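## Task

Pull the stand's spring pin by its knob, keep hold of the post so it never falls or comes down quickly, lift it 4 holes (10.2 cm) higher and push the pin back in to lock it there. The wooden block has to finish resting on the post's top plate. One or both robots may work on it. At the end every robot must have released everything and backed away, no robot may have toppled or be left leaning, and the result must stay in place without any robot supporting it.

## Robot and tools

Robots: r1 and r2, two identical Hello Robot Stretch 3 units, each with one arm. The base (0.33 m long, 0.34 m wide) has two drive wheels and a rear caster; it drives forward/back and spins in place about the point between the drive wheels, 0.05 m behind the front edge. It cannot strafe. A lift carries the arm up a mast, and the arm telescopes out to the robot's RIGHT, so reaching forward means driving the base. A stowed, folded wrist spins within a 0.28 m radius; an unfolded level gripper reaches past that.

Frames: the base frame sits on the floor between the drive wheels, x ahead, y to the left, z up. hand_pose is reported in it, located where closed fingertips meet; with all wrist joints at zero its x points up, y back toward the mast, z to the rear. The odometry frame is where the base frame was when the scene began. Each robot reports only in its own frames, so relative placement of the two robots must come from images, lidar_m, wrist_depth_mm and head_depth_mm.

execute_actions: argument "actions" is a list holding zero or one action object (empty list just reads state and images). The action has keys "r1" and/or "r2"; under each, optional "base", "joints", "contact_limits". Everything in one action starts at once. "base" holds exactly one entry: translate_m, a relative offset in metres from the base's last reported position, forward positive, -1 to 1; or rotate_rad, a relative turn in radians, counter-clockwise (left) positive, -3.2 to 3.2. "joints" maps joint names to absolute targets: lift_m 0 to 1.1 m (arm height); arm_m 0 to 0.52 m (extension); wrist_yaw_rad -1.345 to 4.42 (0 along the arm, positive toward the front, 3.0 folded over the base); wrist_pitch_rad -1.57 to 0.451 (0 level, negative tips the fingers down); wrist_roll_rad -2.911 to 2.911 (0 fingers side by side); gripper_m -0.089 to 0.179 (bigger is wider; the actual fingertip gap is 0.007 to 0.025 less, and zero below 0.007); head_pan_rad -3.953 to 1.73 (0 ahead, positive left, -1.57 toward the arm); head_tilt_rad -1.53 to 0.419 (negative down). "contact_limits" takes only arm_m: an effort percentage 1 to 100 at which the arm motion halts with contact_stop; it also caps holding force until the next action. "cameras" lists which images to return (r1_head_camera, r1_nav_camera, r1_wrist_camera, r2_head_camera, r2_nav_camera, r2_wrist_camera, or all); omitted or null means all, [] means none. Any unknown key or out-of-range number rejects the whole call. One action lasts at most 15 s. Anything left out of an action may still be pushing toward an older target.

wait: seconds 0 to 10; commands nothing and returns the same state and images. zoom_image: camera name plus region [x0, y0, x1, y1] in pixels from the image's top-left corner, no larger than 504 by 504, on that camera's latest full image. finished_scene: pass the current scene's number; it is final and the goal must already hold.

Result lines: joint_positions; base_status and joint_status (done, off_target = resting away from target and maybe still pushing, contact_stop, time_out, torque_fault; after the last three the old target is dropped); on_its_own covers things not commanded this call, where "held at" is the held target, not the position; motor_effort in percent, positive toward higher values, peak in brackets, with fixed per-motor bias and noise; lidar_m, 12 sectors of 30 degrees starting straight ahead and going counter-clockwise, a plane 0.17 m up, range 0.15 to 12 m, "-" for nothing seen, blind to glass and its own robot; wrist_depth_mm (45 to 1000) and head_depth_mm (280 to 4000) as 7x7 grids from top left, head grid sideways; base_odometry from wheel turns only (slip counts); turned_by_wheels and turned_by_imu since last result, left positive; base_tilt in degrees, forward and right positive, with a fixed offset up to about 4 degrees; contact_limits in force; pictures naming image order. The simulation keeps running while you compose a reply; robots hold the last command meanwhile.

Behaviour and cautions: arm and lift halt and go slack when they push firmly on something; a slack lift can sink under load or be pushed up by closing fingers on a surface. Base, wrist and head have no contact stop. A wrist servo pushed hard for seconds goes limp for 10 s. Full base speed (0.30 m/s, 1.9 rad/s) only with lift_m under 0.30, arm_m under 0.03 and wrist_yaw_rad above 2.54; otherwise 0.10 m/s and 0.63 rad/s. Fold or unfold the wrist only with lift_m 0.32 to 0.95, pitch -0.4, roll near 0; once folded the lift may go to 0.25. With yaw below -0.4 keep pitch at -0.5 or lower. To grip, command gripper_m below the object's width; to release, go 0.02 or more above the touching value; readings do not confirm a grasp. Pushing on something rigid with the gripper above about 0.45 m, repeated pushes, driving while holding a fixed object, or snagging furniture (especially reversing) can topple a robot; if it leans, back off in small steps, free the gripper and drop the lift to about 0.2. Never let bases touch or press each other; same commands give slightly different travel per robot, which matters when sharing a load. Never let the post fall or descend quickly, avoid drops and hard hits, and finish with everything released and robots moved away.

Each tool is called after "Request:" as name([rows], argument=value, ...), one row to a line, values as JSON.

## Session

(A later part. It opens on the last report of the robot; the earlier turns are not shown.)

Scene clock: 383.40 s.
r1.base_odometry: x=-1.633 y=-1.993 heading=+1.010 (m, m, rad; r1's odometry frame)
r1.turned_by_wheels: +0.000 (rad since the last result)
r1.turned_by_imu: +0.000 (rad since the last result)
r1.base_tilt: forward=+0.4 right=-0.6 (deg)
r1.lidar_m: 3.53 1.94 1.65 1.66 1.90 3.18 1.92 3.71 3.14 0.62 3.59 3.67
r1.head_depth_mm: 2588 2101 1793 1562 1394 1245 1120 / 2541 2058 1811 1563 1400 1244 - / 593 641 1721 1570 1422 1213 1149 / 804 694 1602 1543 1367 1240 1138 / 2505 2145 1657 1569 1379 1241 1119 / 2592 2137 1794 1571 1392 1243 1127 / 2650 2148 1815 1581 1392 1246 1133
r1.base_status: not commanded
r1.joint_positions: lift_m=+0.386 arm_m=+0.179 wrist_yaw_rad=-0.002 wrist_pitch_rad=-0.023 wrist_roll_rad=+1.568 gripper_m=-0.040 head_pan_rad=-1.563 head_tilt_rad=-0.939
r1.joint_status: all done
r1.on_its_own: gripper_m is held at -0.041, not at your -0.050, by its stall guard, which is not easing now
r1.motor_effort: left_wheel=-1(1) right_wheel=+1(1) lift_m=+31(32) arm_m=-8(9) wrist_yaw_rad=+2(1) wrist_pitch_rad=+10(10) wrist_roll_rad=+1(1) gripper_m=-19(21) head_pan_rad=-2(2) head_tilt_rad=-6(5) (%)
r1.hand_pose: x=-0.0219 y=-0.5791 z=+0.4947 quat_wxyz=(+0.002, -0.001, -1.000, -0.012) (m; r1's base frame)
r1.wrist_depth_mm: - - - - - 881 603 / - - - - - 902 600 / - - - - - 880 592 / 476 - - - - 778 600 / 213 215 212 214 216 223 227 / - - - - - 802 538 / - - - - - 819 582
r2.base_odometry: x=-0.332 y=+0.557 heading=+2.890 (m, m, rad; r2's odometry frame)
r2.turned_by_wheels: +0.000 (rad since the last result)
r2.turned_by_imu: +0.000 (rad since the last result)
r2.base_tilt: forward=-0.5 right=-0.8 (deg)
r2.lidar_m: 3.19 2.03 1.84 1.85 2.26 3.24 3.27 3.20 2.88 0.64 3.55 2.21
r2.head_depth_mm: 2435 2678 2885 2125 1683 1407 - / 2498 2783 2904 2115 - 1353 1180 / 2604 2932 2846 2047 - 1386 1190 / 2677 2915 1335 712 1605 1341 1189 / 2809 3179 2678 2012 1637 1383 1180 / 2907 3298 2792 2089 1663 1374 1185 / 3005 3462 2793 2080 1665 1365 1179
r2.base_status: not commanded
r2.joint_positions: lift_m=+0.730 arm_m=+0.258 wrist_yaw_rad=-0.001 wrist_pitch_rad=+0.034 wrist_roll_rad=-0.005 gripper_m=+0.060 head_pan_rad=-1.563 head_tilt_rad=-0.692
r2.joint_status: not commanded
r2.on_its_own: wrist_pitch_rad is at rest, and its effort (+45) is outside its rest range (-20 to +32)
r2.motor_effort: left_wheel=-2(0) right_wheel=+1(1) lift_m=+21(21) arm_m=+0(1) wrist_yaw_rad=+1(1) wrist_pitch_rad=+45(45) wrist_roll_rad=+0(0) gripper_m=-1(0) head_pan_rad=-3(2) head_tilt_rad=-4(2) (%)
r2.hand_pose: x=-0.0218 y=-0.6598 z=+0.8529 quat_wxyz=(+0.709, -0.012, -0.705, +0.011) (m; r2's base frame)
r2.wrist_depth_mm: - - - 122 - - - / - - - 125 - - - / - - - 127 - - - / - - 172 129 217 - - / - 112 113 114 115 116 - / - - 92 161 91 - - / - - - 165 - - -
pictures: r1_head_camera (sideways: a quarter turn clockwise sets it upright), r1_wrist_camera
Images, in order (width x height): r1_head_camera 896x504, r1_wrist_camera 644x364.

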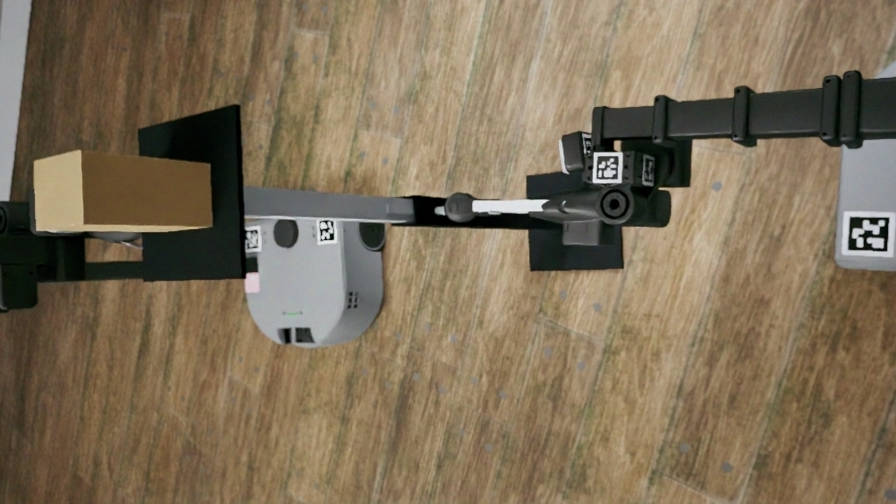

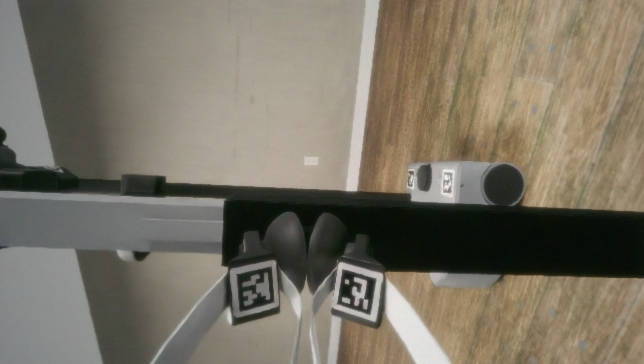

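Request:
execute_actions([
  {"r1":{"base":{"translate_m":0.009},"joints":{"arm_m":0.17,"gripper_m":0.05}}},
], cameras=[])

Request:
execute_actions([
  {"r1":{"joints":{"arm_m":0.203}}},
], cameras=["r1_wrist_camera"])

Request:
execute_actions([
  {"r1":{"joints":{"gripper_m":-0.06}}},
], cameras=["r1_wrist_camera"])

Request:
execute_actions([
  {"r1":{"joints":{"arm_m":0.19}}},
], cameras=["r1_wrist_camera","r1_head_camera"])

Scene clock: 392.57 s.
r1.base_odometry: x=-1.628 y=-1.985 heading=+1.010 (m, m, rad; r1's odometry frame)
r1.turned_by_wheels: +0.000 (rad since the last result)
r1.turned_by_imu: +0.001 (rad since the last result)
r1.base_tilt: forward=+0.4 right=-0.5 (deg)
r1.lidar_m: 3.52 1.94 1.65 1.66 1.89 3.17 1.92 3.71 3.14 0.62 3.59 3.66
r1.head_depth_mm: 2593 2111 1798 1574 1379 1229 1115 / 2539 1976 1809 1561 1402 1243 - / 582 639 1690 1511 1431 1213 1137 / 817 711 1616 1565 1370 1248 1139 / 2611 2142 1686 1567 1392 1239 1123 / 2647 2135 1822 1579 1381 1242 1127 / 2604 2137 1813 1571 1393 1244 1129
r1.base_status: done
r1.joint_positions: lift_m=+0.386 arm_m=+0.170 wrist_yaw_rad=-0.003 wrist_pitch_rad=-0.023 wrist_roll_rad=+1.568 gripper_m=+0.050 head_pan_rad=-1.563 head_tilt_rad=-0.939
r1.joint_status: all done
r1.motor_effort: left_wheel=-1(5) right_wheel=+0(11) lift_m=+32(31) arm_m=-7(9) wrist_yaw_rad=+3(11) wrist_pitch_rad=+10(10) wrist_roll_rad=+1(1) gripper_m=+1(80) head_pan_rad=-2(2) head_tilt_rad=-5(4) (%)
r1.hand_pose: x=-0.0221 y=-0.5710 z=+0.4947 quat_wxyz=(+0.002, -0.001, -1.000, -0.012) (m; r1's base frame)
r1.wrist_depth_mm: - - - - - 900 610 / - - - - - 919 599 / - - - - - 897 592 / 226 250 - - 867 745 565 / - 911 220 221 227 230 236 / - - - - - 790 592 / - - - - - 819 578
r2.base_odometry: x=-0.332 y=+0.557 heading=+2.890 (m, m, rad; r2's odometry frame)
r2.turned_by_wheels: +0.000 (rad since the last result)
r2.turned_by_imu: +0.000 (rad since the last result)
r2.base_tilt: forward=-0.5 right=-0.8 (deg)
r2.lidar_m: 3.19 2.03 1.84 1.85 2.26 3.25 3.28 3.19 2.87 0.64 3.55 2.21
r2.head_depth_mm: 2426 2716 2856 2132 1694 1419 - / 2532 2786 2875 2106 - 1361 1179 / 2586 2915 2832 2039 - 1389 1192 / 2666 3015 1337 716 1612 1344 1186 / 2800 3110 2783 2020 1663 1384 1183 / 2867 3222 2807 2074 1658 1383 1182 / 2999 3450 2772 2068 1660 1372 1181
r2.base_status: not commanded
r2.joint_positions: lift_m=+0.730 arm_m=+0.258 wrist_yaw_rad=-0.001 wrist_pitch_rad=+0.034 wrist_roll_rad=-0.005 gripper_m=+0.060 head_pan_rad=-1.563 head_tilt_rad=-0.692
r2.joint_status: not commanded
r2.on_its_own: wrist_pitch_rad is at rest, and its effort (+45) is outside its rest range (-20 to +32)
r2.motor_effort: left_wheel=-1(1) right_wheel=+1(1) lift_m=+22(21) arm_m=+1(0) wrist_yaw_rad=+0(1) wrist_pitch_rad=+45(45) wrist_roll_rad=+0(0) gripper_m=-1(1) head_pan_rad=-2(2) head_tilt_rad=-4(3) (%)
r2.hand_pose: x=-0.0218 y=-0.6598 z=+0.8529 quat_wxyz=(+0.709, -0.012, -0.705, +0.011) (m; r2's base frame)
r2.wrist_depth_mm: - - - 122 - - - / - - - 124 - - - / - - - 127 - - - / - - 171 129 215 - - / - 112 113 114 116 117 - / - - 93 160 92 - - / - - - 165 - - -
pictures: none
No camera images: the call's "cameras" was empty. Leave "cameras" out to get every camera's image.

Scene clock: 393.83 s.
r1.base_odometry: x=-1.628 y=-1.985 heading=+1.010 (m, m, rad; r1's odometry frame)
r1.turned_by_wheels: +0.000 (rad since the last result)
r1.turned_by_imu: +0.000 (rad since the last result)
r1.base_tilt: forward=+0.5 right=-0.5 (deg)
r1.lidar_m: 3.54 1.93 1.65 1.66 1.89 3.19 1.93 3.71 3.14 0.62 3.58 3.67
r1.head_depth_mm: 2552 2125 1792 1560 1386 1244 1120 / 2552 1960 1789 1579 1412 1251 - / 583 639 1688 1522 - 1215 1144 / 818 710 1618 1570 1383 1239 1138 / 2607 2145 1683 1570 1386 1236 1128 / 2559 2129 1811 1568 1392 1242 1131 / 2598 2117 1798 1570 1385 1250 1130
r1.base_status: not commanded
r1.joint_positions: lift_m=+0.386 arm_m=+0.203 wrist_yaw_rad=-0.002 wrist_pitch_rad=-0.023 wrist_roll_rad=+1.568 gripper_m=+0.050 head_pan_rad=-1.563 head_tilt_rad=-0.939
r1.joint_status: all done
r1.motor_effort: left_wheel=-1(1) right_wheel=+0(1) lift_m=+31(31) arm_m=+6(6) wrist_yaw_rad=+2(2) wrist_pitch_rad=+10(10) wrist_roll_rad=+1(1) gripper_m=+1(0) head_pan_rad=-2(2) head_tilt_rad=-5(5) (%)
r1.hand_pose: x=-0.0220 y=-0.6032 z=+0.4947 quat_wxyz=(+0.002, -0.001, -1.000, -0.012) (m; r1's base frame)
r1.wrist_depth_mm: - - - - - 888 590 / - - - - - 878 603 / - - - - - 883 605 / 445 - - - 934 745 583 / 189 190 188 187 194 196 201 / - - - - 835 732 541 / - - - - - 821 575
r2.base_odometry: x=-0.332 y=+0.557 heading=+2.890 (m, m, rad; r2's odometry frame)
r2.turned_by_wheels: +0.000 (rad since the last result)
r2.turned_by_imu: +0.000 (rad since the last result)
r2.base_tilt: forward=-0.5 right=-0.8 (deg)
r2.lidar_m: 3.19 2.03 1.84 1.85 2.26 3.25 3.28 3.21 2.88 0.64 3.56 2.21
r2.head_depth_mm: 2439 2682 2853 2124 1679 1417 - / 2506 2786 2867 2113 - 1363 1174 / 2569 2900 2842 2046 - 1388 1186 / 2671 2975 1341 714 1606 1342 1178 / 2816 3141 2803 2018 1657 1387 1181 / 2903 3291 2820 2078 1660 1377 1187 / 2986 3471 2789 2087 1654 1385 1172
r2.base_status: not commanded
r2.joint_positions: lift_m=+0.730 arm_m=+0.258 wrist_yaw_rad=-0.001 wrist_pitch_rad=+0.034 wrist_roll_rad=-0.005 gripper_m=+0.060 head_pan_rad=-1.563 head_tilt_rad=-0.692
r2.joint_status: not commanded
r2.on_its_own: wrist_pitch_rad is at rest, and its effort (+45) is outside its rest range (-20 to +32)
r2.motor_effort: left_wheel=-1(1) right_wheel=+1(1) lift_m=+22(21) arm_m=+0(1) wrist_yaw_rad=+1(1) wrist_pitch_rad=+45(45) wrist_roll_rad=+0(0) gripper_m=-1(0) head_pan_rad=-3(2) head_tilt_rad=-3(4) (%)
r2.hand_pose: x=-0.0218 y=-0.6598 z=+0.8529 quat_wxyz=(+0.709, -0.012, -0.705, +0.011) (m; r2's base frame)
r2.wrist_depth_mm: - - - 123 - - - / - - - 125 - - - / - - - 127 - - - / - - 170 129 215 - - / - 112 113 114 116 117 - / - - 92 161 91 - - / - - - 164 - - -
pictures: r1_wrist_camera
Images, in order (width x height): r1_wrist_camera 644x364.

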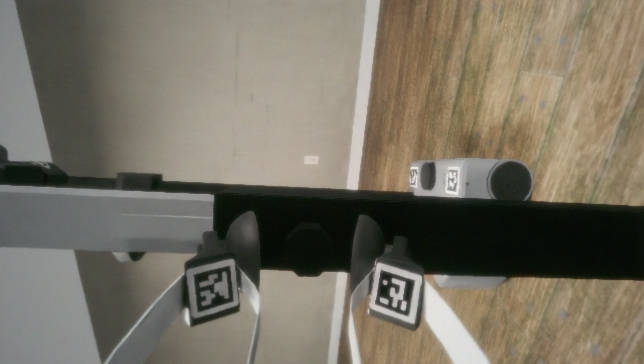

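Scene clock: 395.43 s.
r1.base_odometry: x=-1.628 y=-1.985 heading=+1.010 (m, m, rad; r1's odometry frame)
r1.turned_by_wheels: +0.000 (rad since the last result)
r1.turned_by_imu: +0.000 (rad since the last result)
r1.base_tilt: forward=+0.4 right=-0.5 (deg)
r1.lidar_m: 3.53 1.93 1.65 1.66 1.89 3.20 1.93 3.68 3.15 0.62 3.58 3.65
r1.head_depth_mm: 2533 2100 1789 1558 1378 1233 1117 / 2593 1960 1786 1563 1411 1242 - / 581 638 1704 1523 - 1222 1146 / 816 709 1619 1566 1374 1233 1138 / 2598 2106 1694 1563 1394 1237 1130 / 2560 2126 1808 1571 1395 1239 1124 / 2608 2156 1817 1584 1393 1250 1127
r1.base_status: not commanded
r1.joint_positions: lift_m=+0.386 arm_m=+0.203 wrist_yaw_rad=+0.001 wrist_pitch_rad=-0.024 wrist_roll_rad=+1.568 gripper_m=-0.059 head_pan_rad=-1.563 head_tilt_rad=-0.939
r1.joint_status: all done
r1.motor_effort: left_wheel=-1(1) right_wheel=+0(0) lift_m=+31(31) arm_m=-1(6) wrist_yaw_rad=-1(2) wrist_pitch_rad=+10(11) wrist_roll_rad=+1(1) gripper_m=-29(100) head_pan_rad=-2(2) head_tilt_rad=-6(6) (%)
r1.hand_pose: x=-0.0211 y=-0.6036 z=+0.4945 quat_wxyz=(+0.002, +0.000, -1.000, -0.012) (m; r1's base frame)
r1.wrist_depth_mm: - - - - - 909 597 / - - - - - 901 604 / - - - - - 920 584 / 434 - - - 909 755 582 / 188 189 186 175 192 195 200 / - - - - - 738 523 / - - - - - 850 579
r2.base_odometry: x=-0.332 y=+0.557 heading=+2.890 (m, m, rad; r2's odometry frame)
r2.turned_by_wheels: +0.000 (rad since the last result)
r2.turned_by_imu: +0.000 (rad since the last result)
r2.base_tilt: forward=-0.5 right=-0.8 (deg)
r2.lidar_m: 3.18 2.03 1.84 1.85 2.26 3.25 3.27 3.18 2.88 0.64 3.56 2.21
r2.head_depth_mm: 2420 2675 2832 2130 1693 1422 - / 2500 2804 2843 2106 - 1354 1178 / 2584 2938 2847 2043 - 1394 1186 / 2674 3007 1339 714 1604 1349 1181 / 2774 3151 2792 2013 1663 1383 1186 / 2889 3274 2792 2083 1659 1377 1182 / 3009 3420 2780 2075 1653 1384 1179
r2.base_status: not commanded
r2.joint_positions: lift_m=+0.730 arm_m=+0.258 wrist_yaw_rad=-0.001 wrist_pitch_rad=+0.034 wrist_roll_rad=-0.005 gripper_m=+0.060 head_pan_rad=-1.563 head_tilt_rad=-0.692
r2.joint_status: not commanded
r2.on_its_own: wrist_pitch_rad is at rest, and its effort (+45) is outside its rest range (-20 to +32)
r2.motor_effort: left_wheel=-1(1) right_wheel=+0(1) lift_m=+21(21) arm_m=+1(1) wrist_yaw_rad=+1(0) wrist_pitch_rad=+45(45) wrist_roll_rad=+0(0) gripper_m=-1(1) head_pan_rad=-3(2) head_tilt_rad=-4(3) (%)
r2.hand_pose: x=-0.0218 y=-0.6598 z=+0.8529 quat_wxyz=(+0.709, -0.012, -0.705, +0.011) (m; r2's base frame)
r2.wrist_depth_mm: - - - 123 - - - / - - - 124 - - - / - - - 126 - - - / - - 171 129 214 - - / - 112 113 114 115 116 - / - - 93 160 91 - - / - - - 164 - - -
pictures: r1_wrist_camera
Images, in order (width x height): r1_wrist_camera 644x364.

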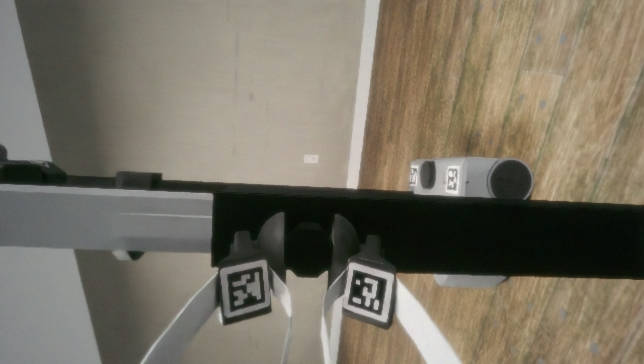

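Scene clock: 396.37 s.
r1.base_odometry: x=-1.628 y=-1.985 heading=+1.010 (m, m, rad; r1's odometry frame)
r1.turned_by_wheels: +0.000 (rad since the last result)
r1.turned_by_imu: +0.000 (rad since the last result)
r1.base_tilt: forward=+0.4 right=-0.7 (deg)
r1.lidar_m: 3.52 1.94 1.65 1.66 1.89 3.19 1.93 3.71 3.14 0.62 3.57 3.66
r1.head_depth_mm: 2560 2099 1801 1570 1384 1239 1123 / 2535 1958 1798 1570 1404 1241 - / 583 638 1700 1528 1419 1221 1139 / 818 708 1620 1563 1382 1241 1135 / 2576 2150 1684 1578 1391 1235 1126 / 2578 2133 1819 1573 1379 1244 1124 / 2587 2131 1795 1572 1403 1240 1129
r1.base_status: not commanded
r1.joint_positions: lift_m=+0.386 arm_m=+0.191 wrist_yaw_rad=+0.004 wrist_pitch_rad=-0.023 wrist_roll_rad=+1.568 gripper_m=-0.055 head_pan_rad=-1.563 head_tilt_rad=-0.939
r1.joint_status: all done
r1.on_its_own: gripper_m is held at -0.054, not at your -0.060, by its stall guard, which is still easing
r1.motor_effort: left_wheel=+1(1) right_wheel=-4(4) lift_m=+32(32) arm_m=-12(17) wrist_yaw_rad=-1(2) wrist_pitch_rad=+10(10) wrist_roll_rad=+1(1) gripper_m=-4(29) head_pan_rad=-2(2) head_tilt_rad=-4(5) (%)
r1.hand_pose: x=-0.0204 y=-0.5913 z=+0.4947 quat_wxyz=(+0.002, +0.002, -1.000, -0.012) (m; r1's base frame)
r1.wrist_depth_mm: - - - - - 896 603 / - - - - - 876 589 / - - - - - 883 591 / 221 982 - - 856 753 572 / 199 203 199 165 206 208 214 / - - - - - 802 563 / - - - - - 854 574
r2.base_odometry: x=-0.332 y=+0.557 heading=+2.890 (m, m, rad; r2's odometry frame)
r2.turned_by_wheels: +0.000 (rad since the last result)
r2.turned_by_imu: +0.000 (rad since the last result)
r2.base_tilt: forward=-0.3 right=-0.8 (deg)
r2.lidar_m: 3.17 2.03 1.84 1.85 2.25 3.24 3.27 3.18 2.88 0.64 3.54 2.21
r2.head_depth_mm: 2452 2653 2849 2120 1679 1419 - / 2513 2809 2845 2132 - 1358 1179 / 2575 2887 2812 2015 - 1389 1190 / 2666 2987 1339 712 1600 1346 1185 / 2819 3146 2801 2022 1653 1383 1183 / 2918 3293 2795 2063 1656 1381 1180 / 3019 3455 2779 2053 1654 1386 1178
r2.base_status: not commanded
r2.joint_positions: lift_m=+0.730 arm_m=+0.258 wrist_yaw_rad=-0.001 wrist_pitch_rad=+0.034 wrist_roll_rad=-0.005 gripper_m=+0.060 head_pan_rad=-1.563 head_tilt_rad=-0.692
r2.joint_status: not commanded
r2.on_its_own: wrist_pitch_rad is at rest, and its effort (+45) is outside its rest range (-20 to +32)
r2.motor_effort: left_wheel=-1(1) right_wheel=+1(1) lift_m=+22(21) arm_m=+1(1) wrist_yaw_rad=+1(0) wrist_pitch_rad=+45(45) wrist_roll_rad=+0(0) gripper_m=+0(1) head_pan_rad=-4(2) head_tilt_rad=-4(4) (%)
r2.hand_pose: x=-0.0218 y=-0.6598 z=+0.8529 quat_wxyz=(+0.709, -0.012, -0.705, +0.011) (m; r2's base frame)
r2.wrist_depth_mm: - - - 122 - - - / - - - 125 - - - / - - - 127 - - - / - - 170 129 216 - - / - 112 113 115 115 117 - / - - 93 161 91 - - / - - - 164 - - -
pictures: r1_head_camera (sideways: a quarter turn clockwise sets it upright), r1_wrist_camera
Images, in order (width x height): r1_head_camera 896x504, r1_wrist_camera 644x364.

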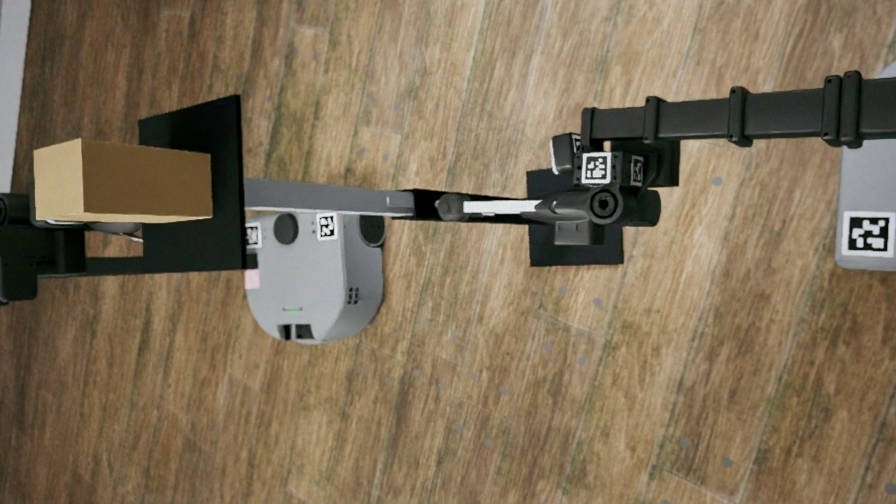

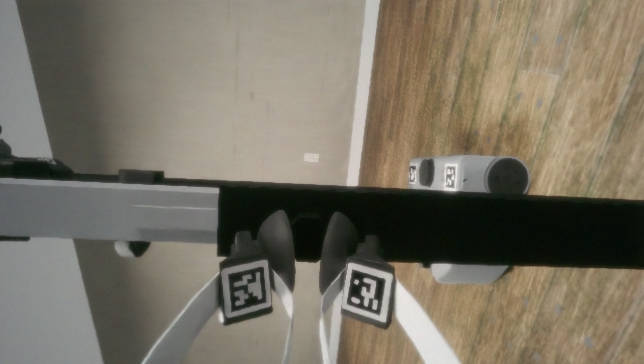

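Request:
execute_actions([
  {"r1":{"joints":{"arm_m":0.204,"gripper_m":0.05}},"r2":{"joints":{"lift_m":0.722}}},
], cameras=[])

Request:
execute_actions([
  {"r1":{"joints":{"gripper_m":-0.089}}},
], cameras=[])

Request:
execute_actions([
  {"r1":{"joints":{"arm_m":0.196}},"r2":{"joints":{"lift_m":0.742}}},
], cameras=["r1_wrist_camera"])

Request:
execute_actions([
  {"r1":{"joints":{"arm_m":0.19}},"r2":{"joints":{"lift_m":0.722}}},
], cameras=["r1_wrist_camera"])

Scene clock: 405.80 s.
r1.base_odometry: x=-1.628 y=-1.985 heading=+1.010 (m, m, rad; r1's odometry frame)
r1.turned_by_wheels: +0.000 (rad since the last result)
r1.turned_by_imu: +0.001 (rad since the last result)
r1.base_tilt: forward=+0.4 right=-0.7 (deg)
r1.lidar_m: 3.54 1.93 1.65 1.66 1.89 3.18 1.93 3.69 3.14 0.62 3.57 3.65
r1.head_depth_mm: 2562 2119 1788 1557 1377 1232 1118 / 2577 1998 1814 1556 1402 1247 - / 582 638 1697 1534 - 1216 1148 / 821 694 1617 1563 1373 1242 1141 / 2596 2121 1689 1572 1390 1244 1132 / 2621 2142 1815 1573 1390 1247 1128 / 2587 2163 1816 1584 1389 1245 1127
r1.base_status: not commanded
r1.joint_positions: lift_m=+0.386 arm_m=+0.204 wrist_yaw_rad=+0.002 wrist_pitch_rad=-0.025 wrist_roll_rad=+1.568 gripper_m=+0.050 head_pan_rad=-1.563 head_tilt_rad=-0.939
r1.joint_status: all done
r1.motor_effort: left_wheel=-1(1) right_wheel=+0(3) lift_m=+32(31) arm_m=+7(19) wrist_yaw_rad=-1(2) wrist_pitch_rad=+11(13) wrist_roll_rad=+1(1) gripper_m=+1(79) head_pan_rad=-2(2) head_tilt_rad=-5(5) (%)
r1.hand_pose: x=-0.0209 y=-0.6041 z=+0.4942 quat_wxyz=(+0.002, +0.001, -1.000, -0.013) (m; r1's base frame)
r1.wrist_depth_mm: - - - - - 907 584 / - - - - - 899 599 / - - - - - 879 607 / 433 986 - - 898 733 559 / 187 188 186 186 193 195 198 / - - - - 838 784 521 / - - - - - 822 557
r2.base_odometry: x=-0.332 y=+0.557 heading=+2.890 (m, m, rad; r2's odometry frame)
r2.turned_by_wheels: +0.000 (rad since the last result)
r2.turned_by_imu: +0.001 (rad since the last result)
r2.base_tilt: forward=-0.5 right=-0.9 (deg)
r2.lidar_m: 3.19 2.03 1.84 1.85 2.26 3.26 3.27 3.19 2.87 0.64 3.55 2.21
r2.head_depth_mm: 2425 2699 2832 2134 1686 1427 - / 2499 2779 2882 2124 1751 - 1195 / 2562 2875 2839 2013 - 1389 1191 / 2670 3000 1340 719 1617 1344 1183 / 2762 3145 2795 2012 1654 1389 1183 / 2885 3238 2789 2084 1669 1381 1179 / 3033 3375 2776 2069 1648 1380 1178
r2.base_status: not commanded
r2.joint_positions: lift_m=+0.722 arm_m=+0.258 wrist_yaw_rad=-0.001 wrist_pitch_rad=+0.056 wrist_roll_rad=-0.005 gripper_m=+0.060 head_pan_rad=-1.563 head_tilt_rad=-0.692
r2.joint_status: all done
r2.on_its_own: wrist_pitch_rad is at rest, and its effort (+36) is outside its rest range (-20 to +32)
r2.motor_effort: left_wheel=-1(1) right_wheel=+2(1) lift_m=+20(22) arm_m=+0(0) wrist_yaw_rad=+1(1) wrist_pitch_rad=+36(45) wrist_roll_rad=+0(0) gripper_m=-1(0) head_pan_rad=-4(3) head_tilt_rad=-4(4) (%)
r2.hand_pose: x=-0.0218 y=-0.6601 z=+0.8511 quat_wxyz=(+0.709, -0.020, -0.705, +0.019) (m; r2's base frame)
r2.wrist_depth_mm: - - - 124 - - - / - - - 126 - - - / - - - 127 - - - / - - 170 130 221 - - / - 106 108 108 110 111 - / - - 93 160 91 - - / - - - 162 - - -
pictures: none
No camera images: the call's "cameras" was empty. Leave "cameras" out to get every camera's image.

Scene clock: 407.67 s.
r1.base_odometry: x=-1.628 y=-1.985 heading=+1.010 (m, m, rad; r1's odometry frame)
r1.turned_by_wheels: +0.000 (rad since the last result)
r1.turned_by_imu: +0.000 (rad since the last result)
r1.base_tilt: forward=+0.5 right=-0.6 (deg)
r1.lidar_m: 3.57 1.93 1.65 1.66 1.89 3.19 1.93 3.72 3.15 0.62 3.57 3.66
r1.head_depth_mm: 2528 2099 1782 1564 1377 1231 1115 / 2558 1964 1807 1555 1402 1243 - / 581 638 1690 1508 - 1221 1152 / 824 693 1605 1565 1366 1233 1137 / 2626 2146 1686 1578 1378 1242 1120 / 2585 2130 1805 1569 1389 1243 1127 / 2618 2131 1808 1579 1395 1250 1130
r1.base_status: not commanded
r1.joint_positions: lift_m=+0.386 arm_m=+0.204 wrist_yaw_rad=+0.005 wrist_pitch_rad=-0.021 wrist_roll_rad=+1.568 gripper_m=-0.087 head_pan_rad=-1.563 head_tilt_rad=-0.939
r1.joint_status: all done
r1.motor_effort: left_wheel=+1(1) right_wheel=-3(3) lift_m=+32(32) arm_m=-2(7) wrist_yaw_rad=-3(2) wrist_pitch_rad=+9(11) wrist_roll_rad=+0(1) gripper_m=-40(100) head_pan_rad=-2(2) head_tilt_rad=-5(5) (%)
r1.hand_pose: x=-0.0201 y=-0.6047 z=+0.4951 quat_wxyz=(+0.002, +0.002, -1.000, -0.011) (m; r1's base frame)
r1.wrist_depth_mm: - - - - - 889 613 / - - - - - 859 600 / - - - - - 871 598 / 398 981 990 - 880 744 576 / 188 189 184 155 190 192 199 / - - - - - 806 529 / - - - - - 838 572
r2.base_odometry: x=-0.332 y=+0.557 heading=+2.890 (m, m, rad; r2's odometry frame)
r2.turned_by_wheels: +0.000 (rad since the last result)
r2.turned_by_imu: +0.000 (rad since the last result)
r2.base_tilt: forward=-0.4 right=-0.9 (deg)
r2.lidar_m: 3.21 2.03 1.84 1.85 2.26 3.25 3.29 3.22 2.87 0.64 3.56 2.21
r2.head_depth_mm: 2414 2646 2890 2124 1682 1437 - / 2515 2789 2860 2107 1766 - 1189 / 2557 2866 2819 2003 - 1389 1186 / 2657 2971 1332 719 1624 1349 1186 / 2766 3146 2832 2012 1662 1382 1181 / 2906 3267 2800 2098 1658 1373 1176 / 2990 3428 2812 2078 1666 1372 1180
r2.base_status: not commanded
r2.joint_positions: lift_m=+0.722 arm_m=+0.258 wrist_yaw_rad=-0.001 wrist_pitch_rad=+0.056 wrist_roll_rad=-0.005 gripper_m=+0.060 head_pan_rad=-1.563 head_tilt_rad=-0.692
r2.joint_status: not commanded
r2.on_its_own: wrist_pitch_rad is at rest, and its effort (+36) is outside its rest range (-20 to +32)
r2.motor_effort: left_wheel=-2(1) right_wheel=+1(1) lift_m=+20(20) arm_m=+0(1) wrist_yaw_rad=+1(1) wrist_pitch_rad=+36(36) wrist_roll_rad=+0(0) gripper_m=-1(0) head_pan_rad=-2(3) head_tilt_rad=-3(4) (%)
r2.hand_pose: x=-0.0218 y=-0.6601 z=+0.8511 quat_wxyz=(+0.709, -0.020, -0.705, +0.019) (m; r2's base frame)
r2.wrist_depth_mm: - - - 124 - - - / - - - 126 - - - / - - - 128 - - - / - - 171 130 223 - - / - 106 107 109 110 111 - / - - 92 160 92 - - / - - - 163 - - -
pictures: none
No camera images: the call's "cameras" was empty. Leave "cameras" out to get every camera's image.

Scene clock: 408.63 s.
r1.base_odometry: x=-1.628 y=-1.985 heading=+1.010 (m, m, rad; r1's odometry frame)
r1.turned_by_wheels: +0.000 (rad since the last result)
r1.turned_by_imu: +0.000 (rad since the last result)
r1.base_tilt: forward=+0.6 right=-0.6 (deg)
r1.lidar_m: 3.52 1.94 1.65 1.66 1.89 3.22 1.92 3.71 3.12 0.63 3.57 3.65
r1.head_depth_mm: 2587 2122 1804 1547 1369 1231 1129 / 2555 1959 1803 1576 1401 1242 - / 575 627 1699 1518 - 1215 1142 / 820 697 1604 1576 1382 1227 1140 / 2576 2117 1686 1575 1388 1243 1123 / 2575 2138 1813 1568 1386 1242 1124 / 2608 2120 1832 1567 1385 1248 1127
r1.base_status: not commanded
r1.joint_positions: lift_m=+0.386 arm_m=+0.197 wrist_yaw_rad=+0.008 wrist_pitch_rad=-0.019 wrist_roll_rad=+1.568 gripper_m=-0.084 head_pan_rad=-1.563 head_tilt_rad=-0.939
r1.joint_status: all done
r1.on_its_own: arm_m is at rest, and its effort (-24) is outside its rest range (-14 to +14)
r1.motor_effort: left_wheel=+3(4) right_wheel=-7(7) lift_m=+32(31) arm_m=-24(26) wrist_yaw_rad=-4(5) wrist_pitch_rad=+8(9) wrist_roll_rad=+1(1) gripper_m=-38(38) head_pan_rad=-2(2) head_tilt_rad=-5(5) (%)
r1.hand_pose: x=-0.0193 y=-0.5982 z=+0.4955 quat_wxyz=(+0.002, +0.004, -1.000, -0.010) (m; r1's base frame)
r1.wrist_depth_mm: - - - - - 913 611 / - - - - - 923 595 / - - - - - 886 600 / 389 984 - - 889 735 583 / - 195 191 158 197 201 205 / - - - - - 785 546 / - - - - - 807 575
r2.base_odometry: x=-0.332 y=+0.557 heading=+2.890 (m, m, rad; r2's odometry frame)
r2.turned_by_wheels: +0.000 (rad since the last result)
r2.turned_by_imu: +0.000 (rad since the last result)
r2.base_tilt: forward=-0.5 right=-0.8 (deg)
r2.lidar_m: 3.20 2.03 1.84 1.85 2.25 3.25 3.28 3.20 2.88 0.64 3.54 2.20
r2.head_depth_mm: 2429 2658 2811 2129 1690 1422 - / 2504 2789 2855 2199 - 1369 1192 / 2541 2914 2710 2017 - 1395 1192 / 2671 2969 692 709 1600 1347 1183 / 2781 3167 2818 2013 1657 1385 1184 / 2893 3279 2807 2085 1653 1372 1178 / 3024 3436 2783 2082 1662 1377 1177
r2.base_status: not commanded
r2.joint_positions: lift_m=+0.741 arm_m=+0.258 wrist_yaw_rad=-0.001 wrist_pitch_rad=+0.022 wrist_roll_rad=-0.005 gripper_m=+0.060 head_pan_rad=-1.563 head_tilt_rad=-0.692
r2.joint_status: all done
r2.on_its_own: wrist_pitch_rad is at rest, and its effort (+49) is outside its rest range (-20 to +32)
r2.motor_effort: left_wheel=-1(1) right_wheel=+1(1) lift_m=+32(33) arm_m=+1(1) wrist_yaw_rad=+0(1) wrist_pitch_rad=+49(52) wrist_roll_rad=+0(0) gripper_m=-1(1) head_pan_rad=-4(2) head_tilt_rad=-3(4) (%)
r2.hand_pose: x=-0.0218 y=-0.6596 z=+0.8616 quat_wxyz=(+0.709, -0.008, -0.705, +0.007) (m; r2's base frame)
r2.wrist_depth_mm: - - - 121 - - - / - - - 123 - - - / - - - 126 - - - / - - 171 129 212 - - / - 114 116 117 118 119 - / - - 93 160 91 - - / - - - 166 - - -
pictures: r1_wrist_camera
Images, in order (width x height): r1_wrist_camera 644x364.

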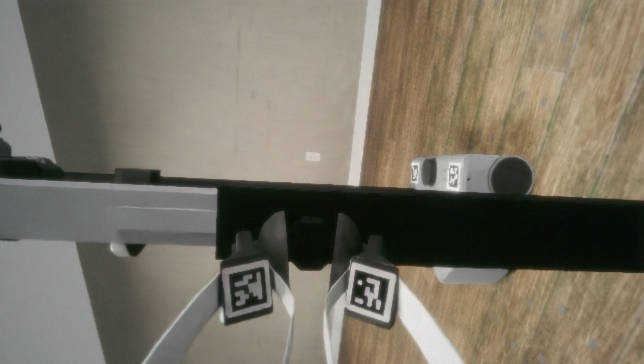

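Scene clock: 409.57 s.
r1.base_odometry: x=-1.628 y=-1.985 heading=+1.010 (m, m, rad; r1's odometry frame)
r1.turned_by_wheels: +0.000 (rad since the last result)
r1.turned_by_imu: +0.000 (rad since the last result)
r1.base_tilt: forward=+0.3 right=-0.6 (deg)
r1.lidar_m: 3.54 1.94 1.65 1.66 1.88 3.22 1.92 3.72 3.13 0.62 3.59 3.64
r1.head_depth_mm: 2603 2095 1803 1554 1382 1230 1125 / 2566 1962 1805 1566 1391 1239 - / 582 638 1692 1520 1437 1220 1148 / 825 694 1621 1563 1381 1243 1139 / 2577 2132 1701 1556 1380 1247 1122 / 2572 2129 1793 1570 1381 1247 1129 / 2603 2153 1799 1564 1388 1251 1123
r1.base_status: not commanded
r1.joint_positions: lift_m=+0.386 arm_m=+0.191 wrist_yaw_rad=+0.011 wrist_pitch_rad=-0.023 wrist_roll_rad=+1.568 gripper_m=-0.078 head_pan_rad=-1.563 head_tilt_rad=-0.939
r1.joint_status: all done
r1.on_its_own: gripper_m is held at -0.079, not at your -0.089, by its stall guard, which is still easing
r1.motor_effort: left_wheel=+3(3) right_wheel=-8(7) lift_m=+32(32) arm_m=-12(24) wrist_yaw_rad=-6(6) wrist_pitch_rad=+10(10) wrist_roll_rad=+1(1) gripper_m=-34(37) head_pan_rad=-2(2) head_tilt_rad=-5(5) (%)
r1.hand_pose: x=-0.0186 y=-0.5913 z=+0.4946 quat_wxyz=(+0.002, +0.005, -1.000, -0.012) (m; r1's base frame)
r1.wrist_depth_mm: - - - - - 883 607 / - - - - - 860 597 / - - - - - 867 594 / 200 220 212 232 850 756 560 / - 204 199 163 204 208 213 / - - - - - 789 585 / - - - - - 813 570
r2.base_odometry: x=-0.332 y=+0.557 heading=+2.890 (m, m, rad; r2's odometry frame)
r2.turned_by_wheels: +0.000 (rad since the last result)
r2.turned_by_imu: +0.000 (rad since the last result)
r2.base_tilt: forward=-0.5 right=-0.8 (deg)
r2.lidar_m: 3.19 2.03 1.84 1.85 2.26 3.24 3.26 3.21 2.87 0.64 3.57 2.21
r2.head_depth_mm: 2423 2650 2851 2135 1694 1432 - / 2513 2779 2856 2127 1767 - 1196 / 2566 2875 2837 1986 - 1393 1188 / 2670 3017 1343 718 1614 1338 1186 / 2815 3154 2806 2015 1659 1381 1180 / 2886 3308 2806 2089 1658 1377 1179 / 3010 3425 2774 2084 1647 1378 1176
r2.base_status: not commanded
r2.joint_positions: lift_m=+0.722 arm_m=+0.258 wrist_yaw_rad=-0.001 wrist_pitch_rad=+0.056 wrist_roll_rad=-0.005 gripper_m=+0.060 head_pan_rad=-1.563 head_tilt_rad=-0.692
r2.joint_status: all done
r2.on_its_own: wrist_pitch_rad is at rest, and its effort (+36) is outside its rest range (-20 to +32)
r2.motor_effort: left_wheel=-1(1) right_wheel=+2(1) lift_m=+20(31) arm_m=+1(0) wrist_yaw_rad=+1(1) wrist_pitch_rad=+36(49) wrist_roll_rad=+0(0) gripper_m=-1(1) head_pan_rad=-3(3) head_tilt_rad=-4(4) (%)
r2.hand_pose: x=-0.0218 y=-0.6601 z=+0.8512 quat_wxyz=(+0.709, -0.020, -0.705, +0.019) (m; r2's base frame)
r2.wrist_depth_mm: - - - 124 - - - / - - - 126 - - - / - - - 128 - - - / - - 170 130 223 - - / - 106 107 109 110 111 - / - - 93 159 92 - - / - - - 162 - - -
pictures: r1_wrist_camera
Images, in order (width x height): r1_wrist_camera 644x364.

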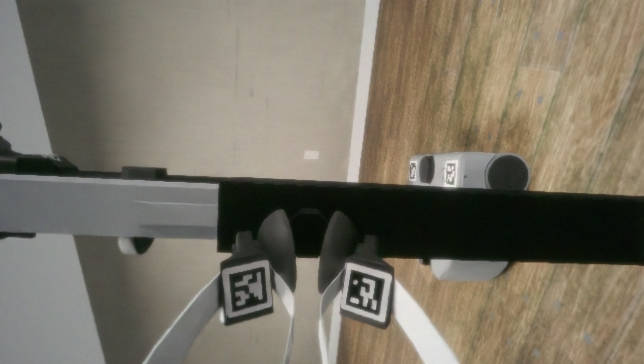

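Request:
execute_actions([
  {"r1":{"joints":{"arm_m":0.204,"gripper_m":0.05}}},
], cameras=[])

Request:
execute_actions([
  {"r1":{"joints":{"gripper_m":-0.089}}},
], cameras=[])

Request:
execute_actions([
  {"r1":{"joints":{"arm_m":0.196}},"r2":{"joints":{"lift_m":0.742}}},
], cameras=[])

Scene clock: 414.27 s.
r1.base_odometry: x=-1.628 y=-1.985 heading=+1.010 (m, m, rad; r1's odometry frame)
r1.turned_by_wheels: +0.000 (rad since the last result)
r1.turned_by_imu: +0.000 (rad since the last result)
r1.base_tilt: forward=+0.4 right=-0.6 (deg)
r1.lidar_m: 3.51 1.93 1.65 1.66 1.88 3.19 1.92 3.71 3.13 0.62 3.56 3.66
r1.head_depth_mm: 2586 2121 1809 1568 1389 1237 1116 / 2595 1948 1788 1570 1391 1246 - / 581 639 1686 1512 - 1222 1143 / 821 694 1609 1567 1372 1246 1133 / 2577 2133 1674 1573 1390 1243 1119 / 2619 2145 1827 1567 1385 1243 1130 / 2615 2155 1811 1570 1396 1236 1138
r1.base_status: not commanded
r1.joint_positions: lift_m=+0.386 arm_m=+0.204 wrist_yaw_rad=+0.003 wrist_pitch_rad=-0.025 wrist_roll_rad=+1.568 gripper_m=+0.050 head_pan_rad=-1.563 head_tilt_rad=-0.939
r1.joint_status: all done
r1.motor_effort: left_wheel=-1(3) right_wheel=-1(7) lift_m=+32(32) arm_m=+7(26) wrist_yaw_rad=-2(6) wrist_pitch_rad=+11(14) wrist_roll_rad=+1(0) gripper_m=+0(80) head_pan_rad=-2(2) head_tilt_rad=-6(5) (%)
r1.hand_pose: x=-0.0206 y=-0.6041 z=+0.4942 quat_wxyz=(+0.002, +0.001, -1.000, -0.013) (m; r1's base frame)
r1.wrist_depth_mm: - - - - - 886 606 / - - - - - 871 601 / - - - - - 848 603 / 422 963 - - 900 752 555 / 187 189 187 188 193 197 198 / - - - - 871 789 531 / - - - - - 804 580
r2.base_odometry: x=-0.332 y=+0.557 heading=+2.890 (m, m, rad; r2's odometry frame)
r2.turned_by_wheels: +0.000 (rad since the last result)
r2.turned_by_imu: +0.001 (rad since the last result)
r2.base_tilt: forward=-0.5 right=-0.8 (deg)
r2.lidar_m: 3.19 2.03 1.84 1.85 2.26 3.25 3.28 3.19 2.88 0.64 3.56 2.21
r2.head_depth_mm: 2410 2689 2901 2138 1684 1430 - / 2505 2767 2852 2102 1756 - 1194 / 2552 2907 2807 1991 - 1383 1187 / 2646 2993 1340 718 1627 1350 1186 / 2768 3148 2804 2002 1654 1377 1185 / 2911 3239 2788 2082 1658 1375 1180 / 3005 3415 2773 2075 1655 1376 1177
r2.base_status: not commanded
r2.joint_positions: lift_m=+0.722 arm_m=+0.258 wrist_yaw_rad=-0.001 wrist_pitch_rad=+0.056 wrist_roll_rad=-0.005 gripper_m=+0.060 head_pan_rad=-1.563 head_tilt_rad=-0.692
r2.joint_status: not commanded
r2.on_its_own: wrist_pitch_rad is at rest, and its effort (+36) is outside its rest range (-20 to +32)
r2.motor_effort: left_wheel=-1(1) right_wheel=+0(1) lift_m=+20(21) arm_m=+1(0) wrist_yaw_rad=+1(1) wrist_pitch_rad=+36(36) wrist_roll_rad=+0(0) gripper_m=-1(1) head_pan_rad=-4(2) head_tilt_rad=-4(4) (%)
r2.hand_pose: x=-0.0218 y=-0.6601 z=+0.8512 quat_wxyz=(+0.709, -0.020, -0.705, +0.019) (m; r2's base frame)
r2.wrist_depth_mm: - - - 124 - - - / - - - 126 - - - / - - - 128 - - - / - - 170 129 223 - - / - 107 107 109 110 111 - / - - 93 160 91 - - / - - - 163 - - -
pictures: none
No camera images: the call's "cameras" was empty. Leave "cameras" out to get every camera's image.

Scene clock: 416.13 s.
r1.base_odometry: x=-1.628 y=-1.985 heading=+1.010 (m, m, rad; r1's odometry frame)
r1.turned_by_wheels: +0.000 (rad since the last result)
r1.turned_by_imu: +0.000 (rad since the last result)
r1.base_tilt: forward=+0.3 right=-0.8 (deg)
r1.lidar_m: 3.51 1.94 1.65 1.66 1.89 3.21 1.93 3.71 3.13 0.62 3.57 3.66
r1.head_depth_mm: 2579 2119 1794 1552 1377 1235 1126 / 2563 1981 1810 1567 1399 1243 - / 582 638 1682 1507 - 1215 1143 / 820 695 1619 1575 1368 1243 1138 / 2603 2127 1700 1572 1386 1244 1122 / 2596 2142 1816 1587 1399 1244 1126 / 2613 2134 1822 1577 1388 1242 1129
r1.base_status: not commanded
r1.joint_positions: lift_m=+0.386 arm_m=+0.204 wrist_yaw_rad=+0.006 wrist_pitch_rad=-0.021 wrist_roll_rad=+1.568 gripper_m=-0.087 head_pan_rad=-1.563 head_tilt_rad=-0.939
r1.joint_status: all done
r1.motor_effort: left_wheel=+1(1) right_wheel=-4(4) lift_m=+32(32) arm_m=-2(6) wrist_yaw_rad=-4(3) wrist_pitch_rad=+9(11) wrist_roll_rad=+0(1) gripper_m=-38(100) head_pan_rad=-2(2) head_tilt_rad=-5(5) (%)
r1.hand_pose: x=-0.0198 y=-0.6047 z=+0.4951 quat_wxyz=(+0.002, +0.003, -1.000, -0.011) (m; r1's base frame)
r1.wrist_depth_mm: - - - - - 900 601 / - - - - - 883 600 / - - - - - 902 603 / 388 989 986 - 867 753 572 / 188 187 184 155 190 193 197 / - - - - - 795 533 / - - - - - 854 585
r2.base_odometry: x=-0.332 y=+0.557 heading=+2.890 (m, m, rad; r2's odometry frame)
r2.turned_by_wheels: +0.000 (rad since the last result)
r2.turned_by_imu: +0.000 (rad since the last result)
r2.base_tilt: forward=-0.5 right=-0.8 (deg)
r2.lidar_m: 3.19 2.03 1.84 1.85 2.25 3.25 3.29 3.19 2.88 0.64 3.53 2.21
r2.head_depth_mm: 2396 2674 2841 2120 1687 1432 - / 2507 2787 2835 2122 1757 - 1194 / 2585 2904 2860 2005 - 1387 1190 / 2647 2983 1338 720 1621 1348 1184 / 2815 3160 2805 2003 1657 1386 1188 / 2910 3285 2765 2062 1650 1379 1178 / 3005 3480 2780 2080 1655 1380 1173
r2.base_status: not commanded
r2.joint_positions: lift_m=+0.722 arm_m=+0.258 wrist_yaw_rad=-0.001 wrist_pitch_rad=+0.056 wrist_roll_rad=-0.005 gripper_m=+0.060 head_pan_rad=-1.563 head_tilt_rad=-0.692
r2.joint_status: not commanded
r2.on_its_own: wrist_pitch_rad is at rest, and its effort (+36) is outside its rest range (-20 to +32)
r2.motor_effort: left_wheel=-1(1) right_wheel=+1(2) lift_m=+21(20) arm_m=+1(1) wrist_yaw_rad=+0(1) wrist_pitch_rad=+36(36) wrist_roll_rad=+0(0) gripper_m=+0(1) head_pan_rad=-2(2) head_tilt_rad=-3(3) (%)
r2.hand_pose: x=-0.0218 y=-0.6601 z=+0.8512 quat_wxyz=(+0.709, -0.020, -0.705, +0.019) (m; r2's base frame)
r2.wrist_depth_mm: - - - 124 - - - / - - - 126 - - - / - - - 127 - - - / - - 171 130 222 - - / - 107 107 109 110 111 - / - - 93 159 91 - - / - - - 163 - - -
pictures: none
No camera images: the call's "cameras" was empty. Leave "cameras" out to get every camera's image.

Scene clock: 417.20 s.
r1.base_odometry: x=-1.628 y=-1.985 heading=+1.010 (m, m, rad; r1's odometry frame)
r1.turned_by_wheels: +0.000 (rad since the last result)
r1.turned_by_imu: +0.000 (rad since the last result)
r1.base_tilt: forward=+0.6 right=-0.3 (deg)
r1.lidar_m: 3.51 1.93 1.65 1.66 1.89 3.20 1.93 3.70 3.14 0.63 3.57 3.64
r1.head_depth_mm: 2557 2135 1783 1562 1378 1238 1127 / 2562 1965 1806 1564 1404 1243 - / 573 626 1685 1520 - 1228 1143 / 817 692 1614 1558 1365 1236 1133 / 2575 2116 1694 1561 1384 1240 1120 / 2630 2131 1823 1579 1378 1245 1119 / 2608 2143 1805 1575 1390 1240 1126
r1.base_status: not commanded
r1.joint_positions: lift_m=+0.386 arm_m=+0.197 wrist_yaw_rad=+0.009 wrist_pitch_rad=-0.019 wrist_roll_rad=+1.568 gripper_m=-0.081 head_pan_rad=-1.563 head_tilt_rad=-0.939
r1.joint_status: all done
r1.on_its_own: gripper_m is held at -0.082, not at your -0.089, by its stall guard, which is still easing; arm_m is at rest, and its effort (-24) is outside its rest range (-14 to +14)
r1.motor_effort: left_wheel=+3(4) right_wheel=-8(8) lift_m=+32(32) arm_m=-24(29) wrist_yaw_rad=-6(7) wrist_pitch_rad=+8(9) wrist_roll_rad=+0(0) gripper_m=-17(39) head_pan_rad=-2(2) head_tilt_rad=-6(5) (%)
r1.hand_pose: x=-0.0191 y=-0.5981 z=+0.4955 quat_wxyz=(+0.002, +0.005, -1.000, -0.010) (m; r1's base frame)
r1.wrist_depth_mm: - - - - - 904 609 / - - - - - 883 615 / - - - - - 873 591 / 219 973 233 - 871 763 560 / - 197 191 155 196 199 202 / - - - - - 778 566 / - - - - - 833 574
r2.base_odometry: x=-0.332 y=+0.557 heading=+2.890 (m, m, rad; r2's odometry frame)
r2.turned_by_wheels: +0.000 (rad since the last result)
r2.turned_by_imu: +0.000 (rad since the last result)
r2.base_tilt: forward=-0.5 right=-0.7 (deg)
r2.lidar_m: 3.19 2.03 1.84 1.85 2.26 3.25 3.27 3.21 2.88 0.64 3.56 2.21
r2.head_depth_mm: 2440 2672 2856 2126 1695 1420 - / 2503 2814 2829 2201 - 1363 1190 / 2565 2888 2740 2043 - 1393 1189 / 2678 3014 690 708 1593 1339 1189 / 2785 3117 2817 2012 1665 1383 1184 / 2888 3317 2791 2074 1653 1375 1183 / 3016 3429 2761 2060 1664 1378 1178
r2.base_status: not commanded
r2.joint_positions: lift_m=+0.741 arm_m=+0.258 wrist_yaw_rad=-0.001 wrist_pitch_rad=+0.022 wrist_roll_rad=-0.005 gripper_m=+0.060 head_pan_rad=-1.563 head_tilt_rad=-0.692
r2.joint_status: all done
r2.on_its_own: wrist_pitch_rad is at rest, and its effort (+49) is outside its rest range (-20 to +32)
r2.motor_effort: left_wheel=-1(2) right_wheel=+1(1) lift_m=+32(35) arm_m=+1(0) wrist_yaw_rad=+1(1) wrist_pitch_rad=+49(52) wrist_roll_rad=+0(0) gripper_m=-1(1) head_pan_rad=-3(2) head_tilt_rad=-4(4) (%)
r2.hand_pose: x=-0.0218 y=-0.6596 z=+0.8616 quat_wxyz=(+0.709, -0.008, -0.705, +0.007) (m; r2's base frame)
r2.wrist_depth_mm: - - - 121 - - - / - - - 124 - - - / - - - 127 - - - / - - 170 129 210 - - / - 114 116 117 118 120 - / - - 92 160 91 - - / - - - 166 - - -
pictures: none
No camera images: the call's "cameras" was empty. Leave "cameras" out to get every camera's image.

Request:
execute_actions([
  {"r1":{"joints":{"arm_m":0.199,"gripper_m":0.04}}},
], cameras=[])

Request:
execute_actions([
  {"r1":{"joints":{"gripper_m":-0.089}}},
], cameras=[])

Request:
execute_actions([
  {"r1":{"joints":{"arm_m":0.1945}},"r2":{"joints":{"lift_m":0.773}}},
], cameras=[])

Scene clock: 422.07 s.
r1.base_odometry: x=-1.628 y=-1.985 heading=+1.010 (m, m, rad; r1's odometry frame)
r1.turned_by_wheels: +0.000 (rad since the last result)
r1.turned_by_imu: +0.000 (rad since the last result)
r1.base_tilt: forward=+0.4 right=-0.6 (deg)
r1.lidar_m: 3.54 1.94 1.65 1.66 1.89 3.18 1.93 3.70 3.13 0.63 3.60 3.64
r1.head_depth_mm: 2572 2102 1803 1565 1373 1234 1116 / 2576 1945 1804 1565 1406 1241 - / 578 628 1678 1538 - 1211 1135 / 820 694 1613 1579 1373 1247 1135 / 2570 2128 1676 1573 1390 1240 1122 / 2607 2126 1814 1566 1396 1245 1126 / 2604 2165 1820 1566 1391 1240 1132
r1.base_status: not commanded
r1.joint_positions: lift_m=+0.386 arm_m=+0.199 wrist_yaw_rad=+0.002 wrist_pitch_rad=-0.025 wrist_roll_rad=+1.568 gripper_m=+0.040 head_pan_rad=-1.563 head_tilt_rad=-0.939
r1.joint_status: all done
r1.motor_effort: left_wheel=+0(3) right_wheel=-1(7) lift_m=+31(32) arm_m=-1(21) wrist_yaw_rad=-1(6) wrist_pitch_rad=+11(11) wrist_roll_rad=+1(1) gripper_m=+1(78) head_pan_rad=-1(2) head_tilt_rad=-5(6) (%)
r1.hand_pose: x=-0.0209 y=-0.5996 z=+0.4942 quat_wxyz=(+0.002, +0.001, -1.000, -0.013) (m; r1's base frame)
r1.wrist_depth_mm: - - - - - 901 602 / - - - - - 888 604 / - - - - - 866 590 / 447 959 - - 864 746 557 / 192 194 191 191 196 201 203 / - - - - - 796 551 / - - - - - 821 567
r2.base_odometry: x=-0.332 y=+0.557 heading=+2.890 (m, m, rad; r2's odometry frame)
r2.turned_by_wheels: +0.000 (rad since the last result)
r2.turned_by_imu: +0.001 (rad since the last result)
r2.base_tilt: forward=-0.5 right=-0.8 (deg)
r2.lidar_m: 3.21 2.03 1.84 1.85 2.26 3.24 3.28 3.19 2.87 0.64 3.54 2.21
r2.head_depth_mm: 2420 2652 2859 2147 1688 1411 - / 2517 2801 2873 2190 - 1365 1188 / 2611 2871 2714 2030 - 1385 1184 / 2668 3013 691 709 1602 1346 1193 / 2772 3134 2829 2031 1658 1395 1179 / 2880 3304 2770 2075 1664 1382 1182 / 2978 3424 2785 2072 1656 1373 1183
r2.base_status: not commanded
r2.joint_positions: lift_m=+0.741 arm_m=+0.258 wrist_yaw_rad=-0.001 wrist_pitch_rad=+0.022 wrist_roll_rad=-0.005 gripper_m=+0.060 head_pan_rad=-1.563 head_tilt_rad=-0.692
r2.joint_status: not commanded
r2.on_its_own: wrist_pitch_rad is at rest, and its effort (+49) is outside its rest range (-20 to +32)
r2.motor_effort: left_wheel=-1(1) right_wheel=+2(1) lift_m=+32(32) arm_m=+1(1) wrist_yaw_rad=+0(1) wrist_pitch_rad=+49(49) wrist_roll_rad=+0(0) gripper_m=-1(0) head_pan_rad=-2(2) head_tilt_rad=-2(4) (%)
r2.hand_pose: x=-0.0218 y=-0.6596 z=+0.8616 quat_wxyz=(+0.709, -0.008, -0.705, +0.007) (m; r2's base frame)
r2.wrist_depth_mm: - - - 122 - - - / - - - 124 - - - / - - - 126 - - - / - - 171 129 213 - - / - 114 116 117 118 119 - / - - 93 161 91 - - / - - - 165 - - -
pictures: none
No camera images: the call's "cameras" was empty. Leave "cameras" out to get every camera's image.

Scene clock: 423.83 s.
r1.base_odometry: x=-1.628 y=-1.985 heading=+1.010 (m, m, rad; r1's odometry frame)
r1.turned_by_wheels: +0.000 (rad since the last result)
r1.turned_by_imu: +0.001 (rad since the last result)
r1.base_tilt: forward=+0.3 right=-0.6 (deg)
r1.lidar_m: 3.54 1.93 1.64 1.66 1.89 3.19 1.93 3.68 3.16 0.62 3.58 3.65
r1.head_depth_mm: 2564 2117 1806 1564 1378 1233 1113 / 2558 1965 1804 1556 1402 1243 - / 574 625 1698 1531 - 1222 1148 / 818 694 1611 1568 1367 1246 1135 / 2578 2125 1689 1574 1384 1247 1124 / 2628 2149 1813 1579 1383 1245 1130 / 2575 2130 1813 1574 1393 1250 1130
r1.base_status: not commanded
r1.joint_positions: lift_m=+0.386 arm_m=+0.199 wrist_yaw_rad=+0.008 wrist_pitch_rad=-0.021 wrist_roll_rad=+1.568 gripper_m=-0.087 head_pan_rad=-1.563 head_tilt_rad=-0.939
r1.joint_status: all done
r1.motor_effort: left_wheel=+2(2) right_wheel=-5(5) lift_m=+32(31) arm_m=-8(8) wrist_yaw_rad=-5(4) wrist_pitch_rad=+9(11) wrist_roll_rad=+0(0) gripper_m=-40(100) head_pan_rad=-1(2) head_tilt_rad=-5(4) (%)
r1.hand_pose: x=-0.0194 y=-0.6001 z=+0.4952 quat_wxyz=(+0.002, +0.004, -1.000, -0.011) (m; r1's base frame)
r1.wrist_depth_mm: - - - - - 894 600 / - - - - - 915 596 / - - - - - 859 591 / 395 968 - - 892 762 564 / - 194 188 150 195 199 201 / - - - - - 791 560 / - - - - - 836 581
r2.base_odometry: x=-0.332 y=+0.557 heading=+2.890 (m, m, rad; r2's odometry frame)
r2.turned_by_wheels: +0.000 (rad since the last result)
r2.turned_by_imu: +0.000 (rad since the last result)
r2.base_tilt: forward=-0.4 right=-0.8 (deg)
r2.lidar_m: 3.20 2.03 1.84 1.85 2.25 3.25 3.29 3.20 2.88 0.64 3.55 2.21
r2.head_depth_mm: 2413 2667 2867 2128 1680 1415 - / 2502 2771 2881 2190 - 1360 1193 / 2564 2894 2696 2039 - 1378 1187 / 2653 3000 689 711 1611 1343 1182 / 2787 3157 2831 2006 1664 1382 1183 / 2895 3275 2784 2081 1668 1381 1177 / 3026 3436 2773 2077 1658 1367 1183
r2.base_status: not commanded
r2.joint_positions: lift_m=+0.741 arm_m=+0.258 wrist_yaw_rad=-0.001 wrist_pitch_rad=+0.022 wrist_roll_rad=-0.005 gripper_m=+0.060 head_pan_rad=-1.563 head_tilt_rad=-0.692
r2.joint_status: not commanded
r2.on_its_own: wrist_pitch_rad is at rest, and its effort (+49) is outside its rest range (-20 to +32)
r2.motor_effort: left_wheel=-1(1) right_wheel=+0(1) lift_m=+32(32) arm_m=+1(0) wrist_yaw_rad=+0(1) wrist_pitch_rad=+49(49) wrist_roll_rad=+0(0) gripper_m=+0(1) head_pan_rad=-2(3) head_tilt_rad=-2(4) (%)
r2.hand_pose: x=-0.0218 y=-0.6596 z=+0.8616 quat_wxyz=(+0.709, -0.008, -0.705, +0.007) (m; r2's base frame)
r2.wrist_depth_mm: - - - 122 - - - / - - - 124 - - - / - - - 126 - - - / - - 171 129 213 - - / - 115 116 117 118 119 - / - - 93 161 91 - - / - - - 166 - - -
pictures: none
No camera images: the call's "cameras" was empty. Leave "cameras" out to get every camera's image.

Scene clock: 424.90 s.
r1.base_odometry: x=-1.628 y=-1.985 heading=+1.010 (m, m, rad; r1's odometry frame)
r1.turned_by_wheels: +0.000 (rad since the last result)
r1.turned_by_imu: +0.000 (rad since the last result)
r1.base_tilt: forward=+0.3 right=-0.6 (deg)
r1.lidar_m: 3.51 1.93 1.64 1.66 1.89 3.19 1.92 3.73 3.13 0.63 3.58 3.67
r1.head_depth_mm: 2540 2111 1790 1558 1379 1229 1122 / 2486 1981 1808 1563 1397 1249 - / 546 626 1692 1511 - 1213 1142 / 800 660 1620 1559 1380 1237 1137 / 2553 2106 1682 1570 1382 1240 1126 / 2578 2110 1806 1560 1397 1241 1129 / 2600 2128 1816 1577 1393 1238 1128
r1.base_status: not commanded
r1.joint_positions: lift_m=+0.386 arm_m=+0.196 wrist_yaw_rad=+0.010 wrist_pitch_rad=-0.020 wrist_roll_rad=+1.568 gripper_m=-0.081 head_pan_rad=-1.563 head_tilt_rad=-0.939
r1.joint_status: all done
r1.on_its_own: gripper_m is held at -0.082, not at your -0.089, by its stall guard, which is still easing; arm_m is at rest, and its effort (-21) is outside its rest range (-14 to +14)
r1.motor_effort: left_wheel=+3(3) right_wheel=-8(8) lift_m=+31(32) arm_m=-21(28) wrist_yaw_rad=-5(6) wrist_pitch_rad=+9(9) wrist_roll_rad=+1(0) gripper_m=-18(38) head_pan_rad=-2(2) head_tilt_rad=-5(5) (%)
r1.hand_pose: x=-0.0189 y=-0.5965 z=+0.4954 quat_wxyz=(+0.002, +0.005, -1.000, -0.010) (m; r1's base frame)
r1.wrist_depth_mm: - - - - - 884 605 / - - - - - 897 612 / - - - - - 863 604 / 215 979 226 - 875 759 561 / 195 197 193 153 198 203 205 / - - - - - 790 542 / - - - - - 832 581
r2.base_odometry: x=-0.332 y=+0.557 heading=+2.890 (m, m, rad; r2's odometry frame)
r2.turned_by_wheels: +0.000 (rad since the last result)
r2.turned_by_imu: +0.000 (rad since the last result)
r2.base_tilt: forward=-0.5 right=-0.7 (deg)
r2.lidar_m: 3.20 2.03 1.84 1.85 2.26 3.24 3.28 3.20 2.87 0.64 3.53 2.21
r2.head_depth_mm: 2405 2656 2866 2127 1704 1443 - / 2498 2801 2865 2195 - 1355 1170 / 2581 2910 2707 1291 1589 1392 1189 / 2664 2995 670 686 1584 1347 1182 / 2798 3176 2814 2092 1657 1383 1180 / 2892 3307 2815 2073 1649 1378 1181 / 2985 3428 2751 2067 1658 1374 1176
r2.base_status: not commanded
r2.joint_positions: lift_m=+0.772 arm_m=+0.258 wrist_yaw_rad=-0.001 wrist_pitch_rad=+0.019 wrist_roll_rad=-0.005 gripper_m=+0.060 head_pan_rad=-1.563 head_tilt_rad=-0.692
r2.joint_status: all done
r2.on_its_own: wrist_pitch_rad is at rest, and its effort (+50) is outside its rest range (-20 to +32)
r2.motor_effort: left_wheel=-1(1) right_wheel=+1(2) lift_m=+32(34) arm_m=+1(1) wrist_yaw_rad=+1(1) wrist_pitch_rad=+50(51) wrist_roll_rad=+0(0) gripper_m=+0(1) head_pan_rad=-3(2) head_tilt_rad=-5(4) (%)
r2.hand_pose: x=-0.0218 y=-0.6596 z=+0.8918 quat_wxyz=(+0.709, -0.007, -0.705, +0.006) (m; r2's base frame)
r2.wrist_depth_mm: - - - 121 - - - / - - - 124 - - - / - - - 126 - - - / - - 171 129 210 - - / - 115 116 118 119 120 - / - - 92 161 91 - - / - - - 165 - - -
pictures: none
No camera images: the call's "cameras" was empty. Leave "cameras" out to get every camera's image.


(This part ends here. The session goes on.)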